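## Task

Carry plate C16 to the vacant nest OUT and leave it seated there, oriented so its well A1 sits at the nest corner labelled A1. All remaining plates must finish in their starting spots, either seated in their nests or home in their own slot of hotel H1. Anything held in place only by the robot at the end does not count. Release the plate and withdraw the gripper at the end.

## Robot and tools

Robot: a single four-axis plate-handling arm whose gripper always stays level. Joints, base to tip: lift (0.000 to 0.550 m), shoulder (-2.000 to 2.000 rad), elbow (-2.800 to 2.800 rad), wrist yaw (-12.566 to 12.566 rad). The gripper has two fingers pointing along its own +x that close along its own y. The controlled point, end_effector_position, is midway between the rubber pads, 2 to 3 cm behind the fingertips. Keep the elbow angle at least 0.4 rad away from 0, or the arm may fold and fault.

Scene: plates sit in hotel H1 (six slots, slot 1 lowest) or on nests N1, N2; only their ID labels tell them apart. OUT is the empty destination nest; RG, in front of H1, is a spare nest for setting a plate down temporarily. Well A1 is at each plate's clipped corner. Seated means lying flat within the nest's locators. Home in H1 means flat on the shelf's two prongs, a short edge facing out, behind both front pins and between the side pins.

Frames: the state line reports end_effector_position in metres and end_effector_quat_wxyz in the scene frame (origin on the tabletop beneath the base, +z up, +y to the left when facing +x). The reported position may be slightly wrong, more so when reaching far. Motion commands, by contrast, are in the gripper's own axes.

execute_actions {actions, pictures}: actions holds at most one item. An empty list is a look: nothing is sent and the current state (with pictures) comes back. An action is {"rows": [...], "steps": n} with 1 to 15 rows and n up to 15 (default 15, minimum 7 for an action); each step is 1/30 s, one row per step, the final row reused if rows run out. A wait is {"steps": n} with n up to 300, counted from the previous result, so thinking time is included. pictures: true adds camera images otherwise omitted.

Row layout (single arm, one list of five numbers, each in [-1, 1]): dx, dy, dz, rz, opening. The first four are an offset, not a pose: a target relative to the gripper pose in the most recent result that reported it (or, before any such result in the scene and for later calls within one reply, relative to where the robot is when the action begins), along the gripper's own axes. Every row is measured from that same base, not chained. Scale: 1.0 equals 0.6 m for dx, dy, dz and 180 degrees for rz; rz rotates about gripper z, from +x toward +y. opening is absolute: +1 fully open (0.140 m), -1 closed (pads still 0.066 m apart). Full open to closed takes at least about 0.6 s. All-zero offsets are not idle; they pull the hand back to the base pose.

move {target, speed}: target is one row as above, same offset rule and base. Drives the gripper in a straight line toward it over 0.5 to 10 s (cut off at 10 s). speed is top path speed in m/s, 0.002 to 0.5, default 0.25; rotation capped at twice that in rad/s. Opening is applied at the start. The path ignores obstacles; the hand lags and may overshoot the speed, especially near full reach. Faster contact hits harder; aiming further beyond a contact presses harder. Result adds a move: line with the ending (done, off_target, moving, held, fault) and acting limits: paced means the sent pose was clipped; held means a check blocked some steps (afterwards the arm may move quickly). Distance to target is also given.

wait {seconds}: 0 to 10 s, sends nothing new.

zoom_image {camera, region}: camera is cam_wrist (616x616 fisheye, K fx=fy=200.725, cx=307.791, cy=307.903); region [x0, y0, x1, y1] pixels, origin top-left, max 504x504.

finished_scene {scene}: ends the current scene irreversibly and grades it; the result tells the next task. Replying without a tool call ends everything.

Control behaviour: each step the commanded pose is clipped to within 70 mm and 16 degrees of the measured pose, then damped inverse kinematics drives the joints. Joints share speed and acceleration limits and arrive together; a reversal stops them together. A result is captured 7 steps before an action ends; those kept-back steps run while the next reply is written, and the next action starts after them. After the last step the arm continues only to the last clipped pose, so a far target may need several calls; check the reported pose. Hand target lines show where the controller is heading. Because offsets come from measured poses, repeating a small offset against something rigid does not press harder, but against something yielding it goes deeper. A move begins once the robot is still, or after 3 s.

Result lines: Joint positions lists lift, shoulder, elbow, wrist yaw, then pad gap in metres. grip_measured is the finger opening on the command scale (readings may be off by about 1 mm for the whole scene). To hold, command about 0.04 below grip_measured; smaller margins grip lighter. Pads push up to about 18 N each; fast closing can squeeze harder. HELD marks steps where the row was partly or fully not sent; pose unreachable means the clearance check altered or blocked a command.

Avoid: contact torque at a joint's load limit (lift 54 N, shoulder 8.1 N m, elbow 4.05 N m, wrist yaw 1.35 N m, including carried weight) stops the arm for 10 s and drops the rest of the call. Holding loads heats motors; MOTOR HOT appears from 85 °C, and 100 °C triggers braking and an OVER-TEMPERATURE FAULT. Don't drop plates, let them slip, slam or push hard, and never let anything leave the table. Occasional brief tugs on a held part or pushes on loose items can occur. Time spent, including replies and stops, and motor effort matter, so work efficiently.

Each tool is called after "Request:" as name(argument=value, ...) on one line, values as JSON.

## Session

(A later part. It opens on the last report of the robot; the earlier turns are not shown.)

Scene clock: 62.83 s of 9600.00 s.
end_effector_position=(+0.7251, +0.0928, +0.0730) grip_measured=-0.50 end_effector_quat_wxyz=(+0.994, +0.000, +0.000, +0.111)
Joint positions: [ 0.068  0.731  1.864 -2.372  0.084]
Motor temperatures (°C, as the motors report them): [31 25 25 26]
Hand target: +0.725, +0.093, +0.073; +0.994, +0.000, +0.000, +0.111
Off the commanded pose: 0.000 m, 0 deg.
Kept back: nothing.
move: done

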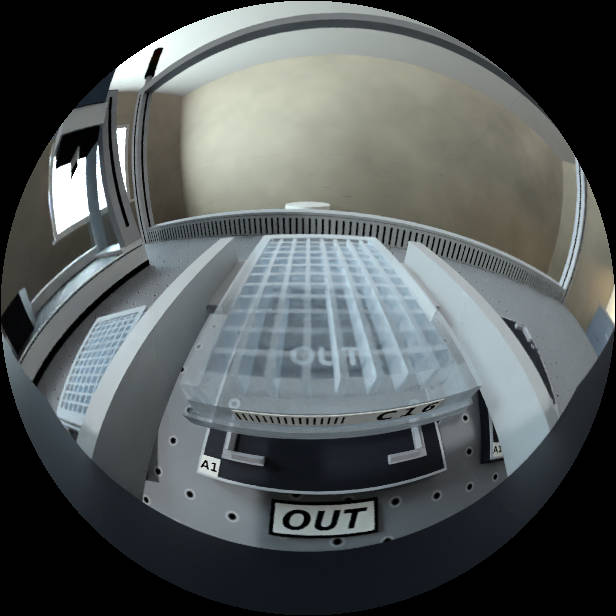

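Request:
move(target=[0, -0.0013, -0.05, -0.0022, -0.55], speed=0.04)

Request:
zoom_image(camera="cam_wrist", region=[140, 380, 510, 510])

Scene clock: 64.53 s of 9600.00 s.
end_effector_position=(+0.7252, +0.0920, +0.0429) grip_measured=-0.50 end_effector_quat_wxyz=(+0.994, +0.000, +0.000, +0.108)
Joint positions: [ 0.038  0.731  1.864 -2.379  0.084]
Motor temperatures (°C, as the motors report them): [31 25 25 26]
Hand target: +0.725, +0.092, +0.043; +0.994, +0.000, +0.000, +0.107
Off the commanded pose: 0.000 m, 0 deg.
Kept back: nothing.
move: done

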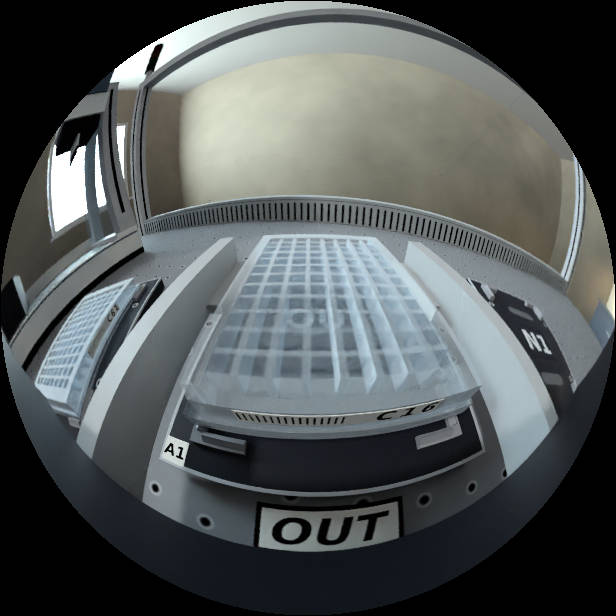

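Region (140, 380, 510, 510) of cam_wrist's 616x616 image, scaled by 1.362, with more detail than that image has; it fills the top 177 rows of this view, and the rest is white.

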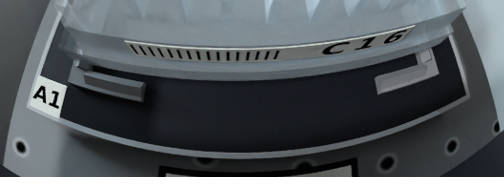

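Request:
zoom_image(camera="cam_wrist", region=[160, 380, 270, 470])

Request:
zoom_image(camera="cam_wrist", region=[390, 375, 500, 465])

Region (160, 380, 270, 470) of cam_wrist's 616x616 image, scaled by 4.582, with more detail than that image has; it fills the top 412 rows of this view, and the rest is white.

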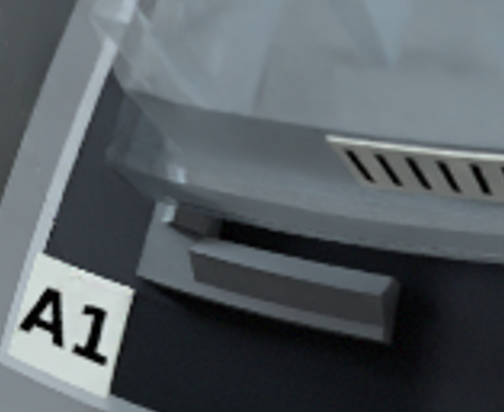

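Region (390, 375, 500, 465) of cam_wrist's 616x616 image, scaled by 4.582, with more detail than that image has; it fills the top 412 rows of this view, and the rest is white.

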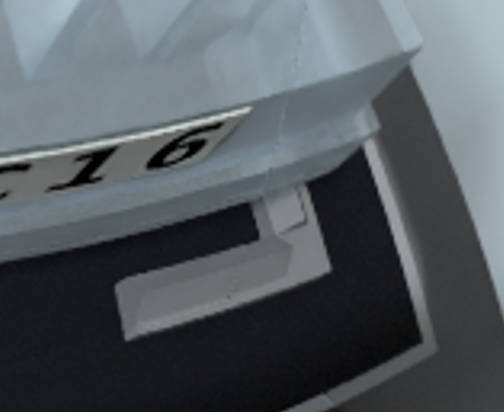

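Request:
move(target=[0, 0, -0.0205, 0, -0.55], speed=0.012)

Scene clock: 69.13 s of 9600.00 s.
end_effector_position=(+0.7253, +0.0919, +0.0311) grip_measured=-0.50 end_effector_quat_wxyz=(+0.994, +0.000, +0.000, +0.107)
Joint positions: [ 0.026  0.731  1.864 -2.379  0.085]
Motor temperatures (°C, as the motors report them): [31 25 25 26]
Hand target: +0.725, +0.092, +0.031; +0.994, +0.000, +0.000, +0.108
Off the commanded pose: 0.000 m, 0 deg.
Kept back: nothing.
After step 90, 0.37 s passed at rest.
move: done

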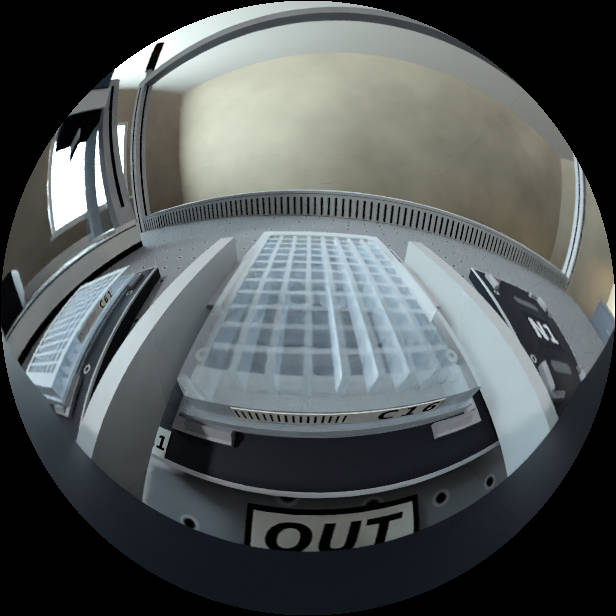

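Request:
zoom_image(camera="cam_wrist", region=[150, 370, 270, 470])

Request:
zoom_image(camera="cam_wrist", region=[390, 370, 510, 470])

Request:
zoom_image(camera="cam_wrist", region=[220, 220, 430, 290])

Region (150, 370, 270, 470) of cam_wrist's 616x616 image, scaled by 4.200, with more detail than that image has.

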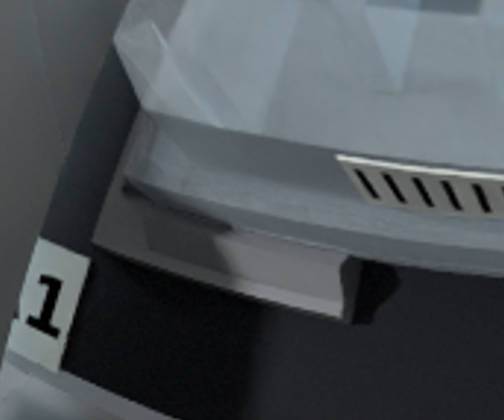

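Region (390, 370, 510, 470) of cam_wrist's 616x616 image, scaled by 4.200, with more detail than that image has.

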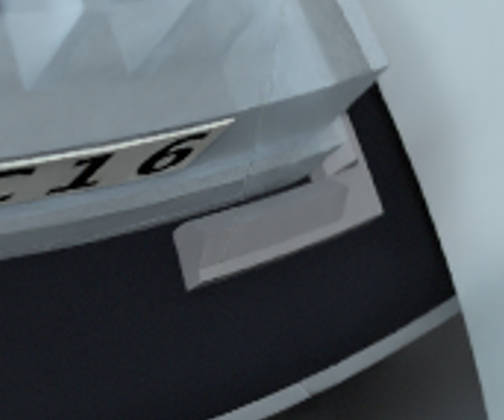

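Region (220, 220, 430, 290) of cam_wrist's 616x616 image, scaled by 2.400, with more detail than that image has.

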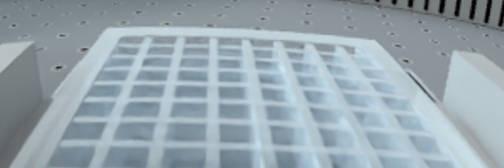

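Request:
zoom_image(camera="cam_wrist", region=[140, 380, 510, 510])

Request:
zoom_image(camera="cam_wrist", region=[220, 225, 430, 285])

Region (140, 380, 510, 510) of cam_wrist's 616x616 image, scaled by 1.362, with more detail than that image has; it fills the top 177 rows of this view, and the rest is white.

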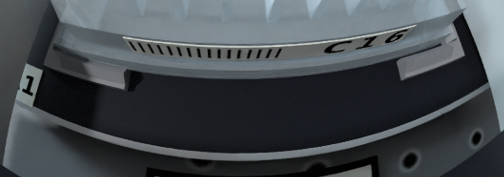

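Region (220, 225, 430, 285) of cam_wrist's 616x616 image, scaled by 2.400, with more detail than that image has; it fills the top 144 rows of this view, and the rest is white.

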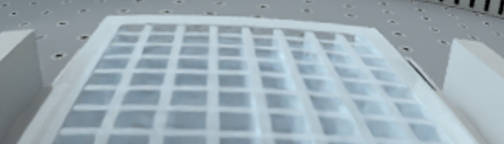

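Request:
zoom_image(camera="cam_wrist", region=[360, 225, 440, 285])

Request:
zoom_image(camera="cam_wrist", region=[205, 225, 285, 285])

Region (360, 225, 440, 285) of cam_wrist's 616x616 image, scaled by 6.300, with more detail than that image has; it fills the top 378 rows of this view, and the rest is white.

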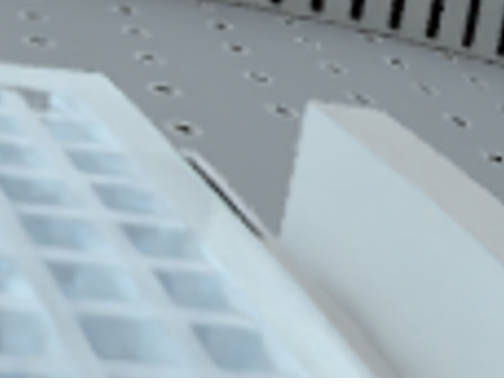

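Region (205, 225, 285, 285) of cam_wrist's 616x616 image, scaled by 6.300, with more detail than that image has; it fills the top 378 rows of this view, and the rest is white.

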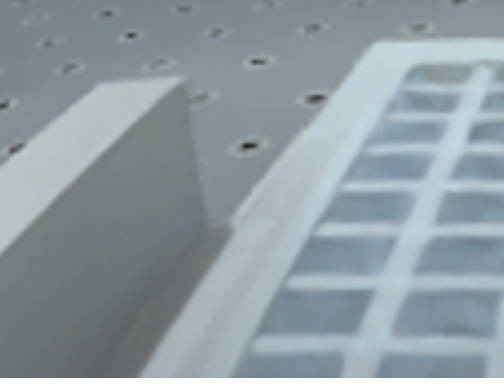

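Request:
move(target=[0, 0, 0.03, 0, -0.55], speed=0.03)

Request:
move(target=[0, -0.0025, 0, -0.0072, -0.55], speed=0.02)

Scene clock: 75.83 s of 9600.00 s.
end_effector_position=(+0.7253, +0.0919, +0.0491) grip_measured=-0.50 end_effector_quat_wxyz=(+0.994, +0.000, +0.000, +0.107)
Joint positions: [ 0.044  0.731  1.864 -2.379  0.085]
Motor temperatures (°C, as the motors report them): [31 25 25 26]
Hand target: +0.725, +0.092, +0.049; +0.994, +0.000, +0.000, +0.107
Off the commanded pose: 0.000 m, 0 deg.
Kept back: nothing.
After step 90, 2.87 s passed at rest.
move: done

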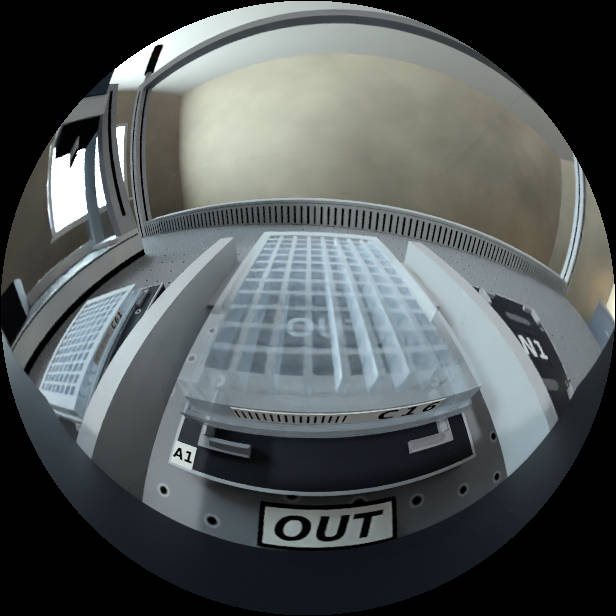

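Scene clock: 76.63 s of 9600.00 s.
end_effector_position=(+0.7256, +0.0905, +0.0491) grip_measured=-0.50 end_effector_quat_wxyz=(+0.995, +0.000, +0.000, +0.096)
Joint positions: [ 0.044  0.735  1.863 -2.405  0.085]
Motor temperatures (°C, as the motors report them): [31 25 25 26]
Hand target: +0.726, +0.090, +0.049; +0.995, +0.000, +0.000, +0.096
Off the commanded pose: 0.000 m, 0 deg.
Kept back: nothing.
move: done

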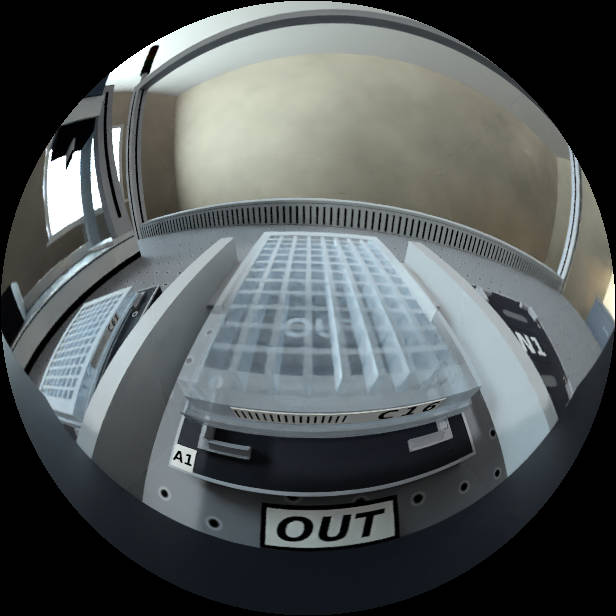

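Request:
zoom_image(camera="cam_wrist", region=[160, 225, 500, 480])

Region (160, 225, 500, 480) of cam_wrist's 616x616 image, scaled by 1.482, with more detail than that image has; it fills the top 378 rows of this view, and the rest is white.

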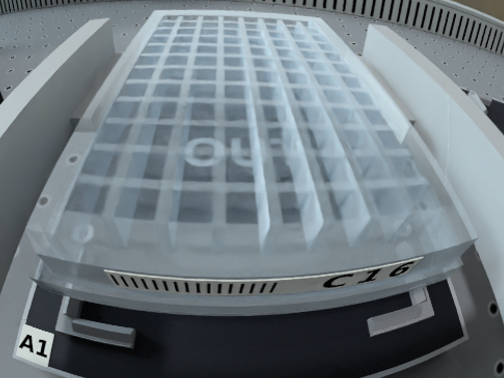

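Request:
move(target=[0, 0, -0.0295, 0, -0.55], speed=0.015)

Scene clock: 78.43 s of 9600.00 s.
end_effector_position=(+0.7256, +0.0905, +0.0314) grip_measured=-0.50 end_effector_quat_wxyz=(+0.995, +0.000, +0.000, +0.096)
Joint positions: [ 0.026  0.735  1.863 -2.405  0.085]
Motor temperatures (°C, as the motors report them): [31 25 25 26]
Hand target: +0.726, +0.090, +0.031; +0.995, +0.000, +0.000, +0.096
Off the commanded pose: 0.000 m, 0 deg.
Kept back: nothing.
move: done

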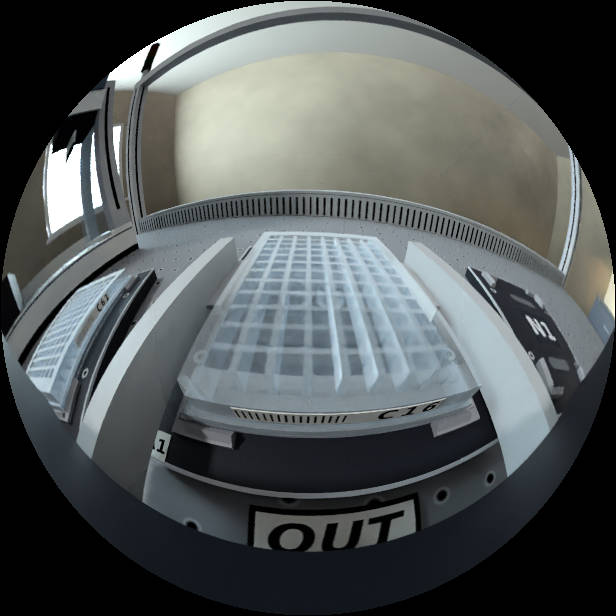

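Request:
zoom_image(camera="cam_wrist", region=[220, 225, 430, 285])

Request:
zoom_image(camera="cam_wrist", region=[140, 380, 510, 510])

Region (220, 225, 430, 285) of cam_wrist's 616x616 image, scaled by 2.400, with more detail than that image has; it fills the top 144 rows of this view, and the rest is white.

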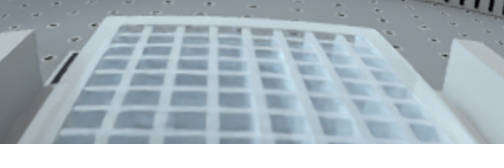

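Region (140, 380, 510, 510) of cam_wrist's 616x616 image, scaled by 1.362, with more detail than that image has; it fills the top 177 rows of this view, and the rest is white.

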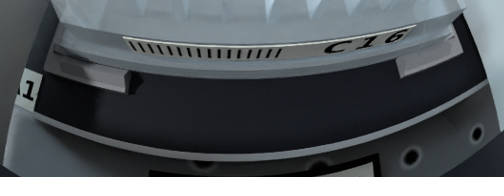

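Request:
execute_actions(actions=[{"rows": [[0,0,0,0,-0.54],[0,0,0,0,-0.53],[0,0,0,0,-0.52],[0,0,0,0,-0.51],[0,0,0,0,-0.50],[0,0,0,0,-0.49],[0,0,0,0,-0.48],[0,0,0,0,-0.47],[0,0,0,0,-0.46],[0,0,0,0,-0.44],[0,0,0,0,-0.42],[0,0,0,0,-0.39],[0,0,0,0,-0.36],[0,0,0,0,-0.33],[0,0,0,0,-0.30]], "steps": 15}], pictures=false)

Request:
wait(seconds=0.5)

Request:
zoom_image(camera="cam_wrist", region=[220, 225, 430, 285])

Scene clock: 79.30 s of 9600.00 s.
end_effector_position=(+0.7256, +0.0905, +0.0314) grip_measured=-0.48 end_effector_quat_wxyz=(+0.995, +0.000, +0.000, +0.096)
Joint positions: [ 0.026  0.735  1.863 -2.405  0.085]
Motor temperatures (°C, as the motors report them): [31 25 25 26]
Steps of this call (steps 1 to 18: nothing new was sent; steps 19 to 26: the first 8 steps of this action). Readings (end_effector_position):
19: (+0.7256, +0.0905, +0.0314)
20: (+0.7256, +0.0905, +0.0314)
22: (+0.7256, +0.0905, +0.0314)
26: the state above

Scene clock: 80.03 s of 9600.00 s.
end_effector_position=(+0.7256, +0.0905, +0.0314) grip_measured=-0.30 end_effector_quat_wxyz=(+0.995, +0.000, +0.000, +0.096)
Joint positions: [ 0.026  0.735  1.863 -2.405  0.092]
Motor temperatures (°C, as the motors report them): [31 25 25 26]
Hand target: +0.726, +0.090, +0.031; +0.995, +0.000, +0.000, +0.096
Off the commanded pose: 0.000 m, 0 deg.
Kept back: nothing.
Steps of this call (steps 1 to 7: the last 7 steps of your previous action; steps 8 to 22: nothing new was sent). Readings (end_effector_position):
1: (+0.7256, +0.0905, +0.0314)
2: (+0.7256, +0.0905, +0.0314)
4: (+0.7256, +0.0905, +0.0314)
8: (+0.7256, +0.0905, +0.0314)
22: the state above

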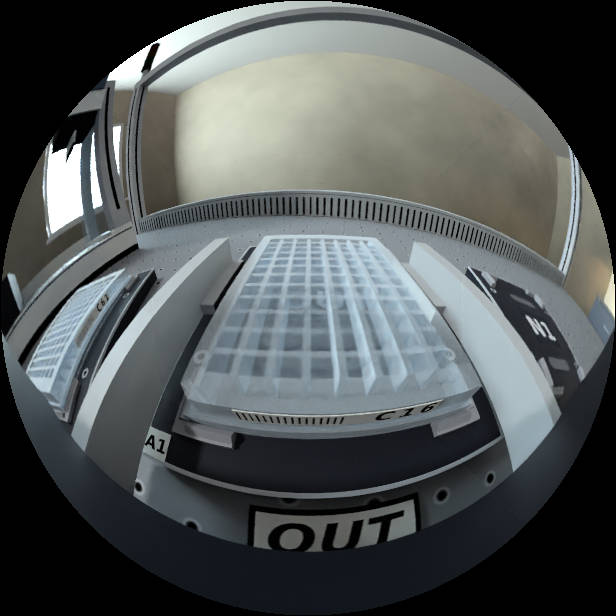

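Region (220, 225, 430, 285) of cam_wrist's 616x616 image, scaled by 2.400, with more detail than that image has; it fills the top 144 rows of this view, and the rest is white.

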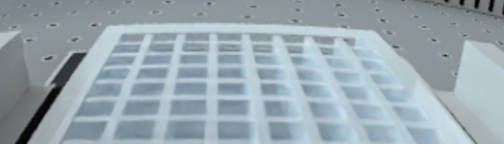

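Request:
move(target=[0, 0, 0.0, 0, 0.3], speed=0.05)

Request:
move(target=[0, 0, 0.1, 0, 0.3], speed=0.15)

Request:
zoom_image(camera="cam_wrist", region=[180, 290, 450, 560])

Scene clock: 81.10 s of 9600.00 s.
end_effector_position=(+0.7256, +0.0905, +0.0314) grip_measured=+0.30 end_effector_quat_wxyz=(+0.995, +0.000, +0.000, +0.096)
Joint positions: [ 0.026  0.735  1.863 -2.405  0.114]
Motor temperatures (°C, as the motors report them): [31 25 25 26]
Hand target: +0.726, +0.090, +0.031; +0.995, +0.000, +0.000, +0.096
Off the commanded pose: 0.000 m, 0 deg.
Kept back: nothing.
move: done

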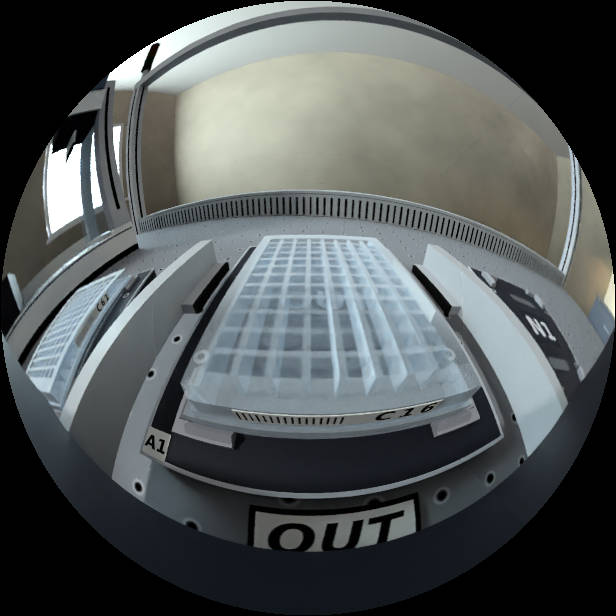

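Scene clock: 81.87 s of 9600.00 s.
end_effector_position=(+0.7256, +0.0905, +0.0914) grip_measured=+0.30 end_effector_quat_wxyz=(+0.995, +0.000, +0.000, +0.096)
Joint positions: [ 0.086  0.735  1.863 -2.405  0.114]
Motor temperatures (°C, as the motors report them): [31 25 25 26]
Hand target: +0.726, +0.090, +0.091; +0.995, +0.000, +0.000, +0.096
Off the commanded pose: 0.000 m, 0 deg.
Kept back: nothing.
move: done

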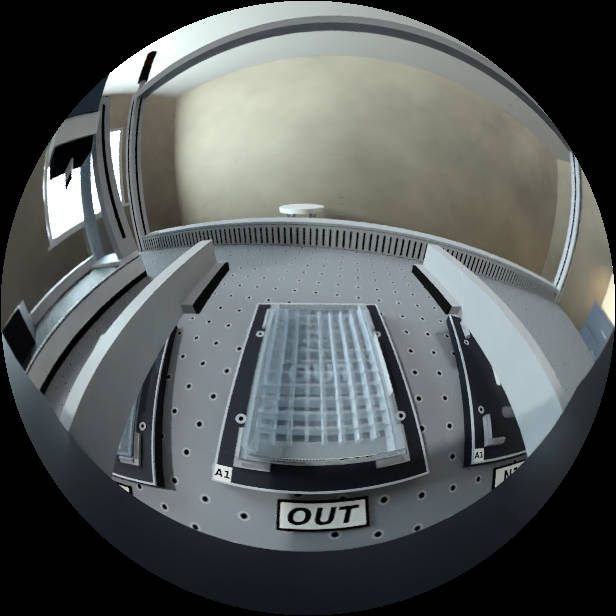

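Region (180, 290, 450, 560) of cam_wrist's 616x616 image, scaled by 1.867, with more detail than that image has.

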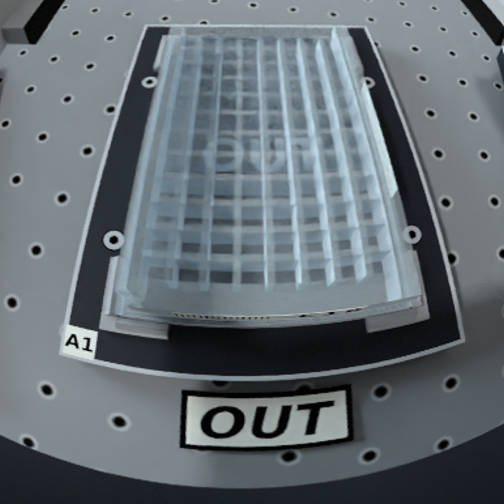

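Request:
execute_actions(actions=[])

Scene clock: 82.90 s of 9600.00 s.
end_effector_position=(+0.7256, +0.0905, +0.0914) grip_measured=+0.30 end_effector_quat_wxyz=(+0.995, +0.000, +0.000, +0.096)
Joint positions: [ 0.086  0.735  1.863 -2.405  0.114]
Motor temperatures (°C, as the motors report them): [31 25 25 26]
Hand target: +0.726, +0.090, +0.091; +0.995, +0.000, +0.000, +0.096
Off the commanded pose: 0.000 m, 0 deg.
Kept back: nothing.
Steps of this call (steps 1 to 31: nothing new was sent). Readings (end_effector_position):
1: (+0.7256, +0.0905, +0.0914)
2: (+0.7256, +0.0905, +0.0914)
4: (+0.7256, +0.0905, +0.0914)
8: (+0.7256, +0.0905, +0.0914)
31: the state above

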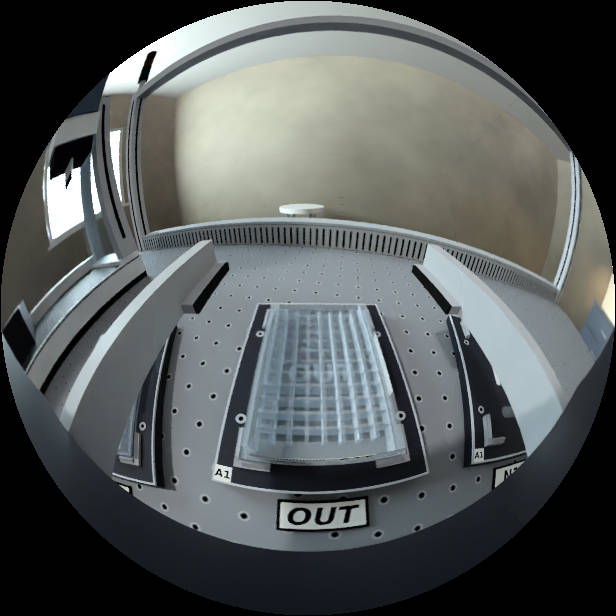

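Request:
zoom_image(camera="cam_wrist", region=[200, 280, 440, 500])

Region (200, 280, 440, 500) of cam_wrist's 616x616 image, scaled by 2.100, with more detail than that image has; it fills the top 462 rows of this view, and the rest is white.

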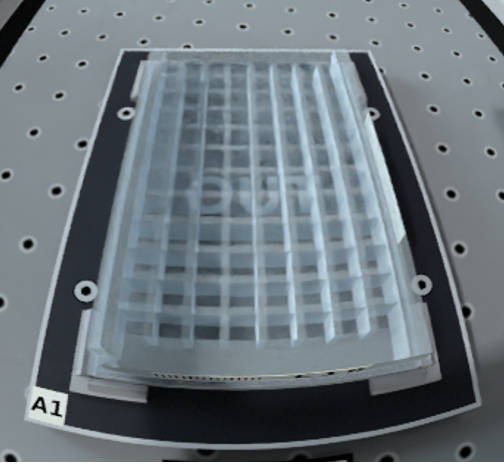

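Request:
move(target=[-0.22, 0, -0.04, 0, 0.3], speed=0.3)

Request:
zoom_image(camera="cam_wrist", region=[200, 180, 440, 340])

Scene clock: 84.20 s of 9600.00 s.
end_effector_position=(+0.5960, +0.0652, +0.0674) grip_measured=+0.30 end_effector_quat_wxyz=(+0.995, +0.000, +0.000, +0.096)
Joint positions: [ 0.062  1.01   1.156 -1.974  0.114]
Motor temperatures (°C, as the motors report them): [31 25 25 26]
Hand target: +0.596, +0.065, +0.067; +0.995, +0.000, +0.000, +0.096
Off the commanded pose: 0.000 m, 0 deg.
Kept back: nothing.
move: done

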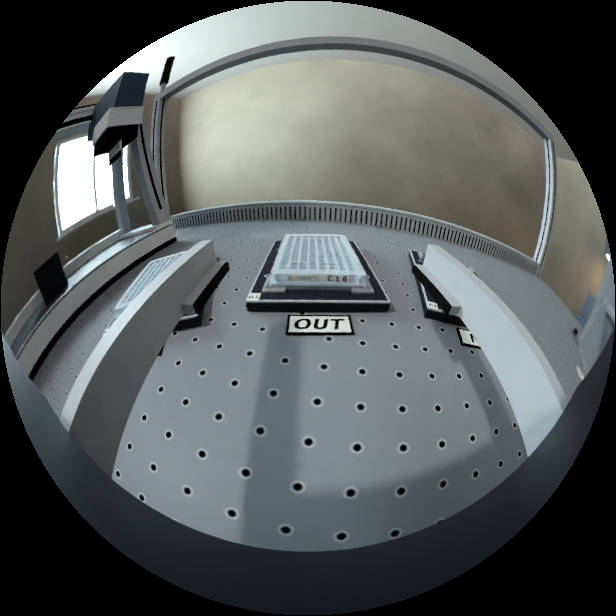

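Region (200, 180, 440, 340) of cam_wrist's 616x616 image, scaled by 2.100, with more detail than that image has.

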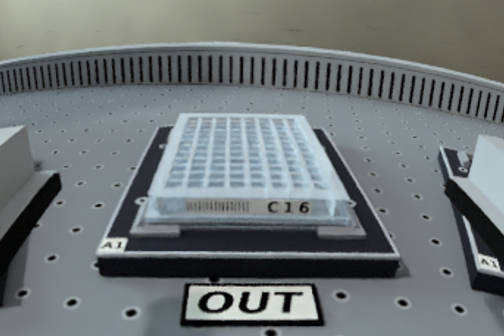

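Request:
finished_scene(scene=1)

The scene is finished: the task was done.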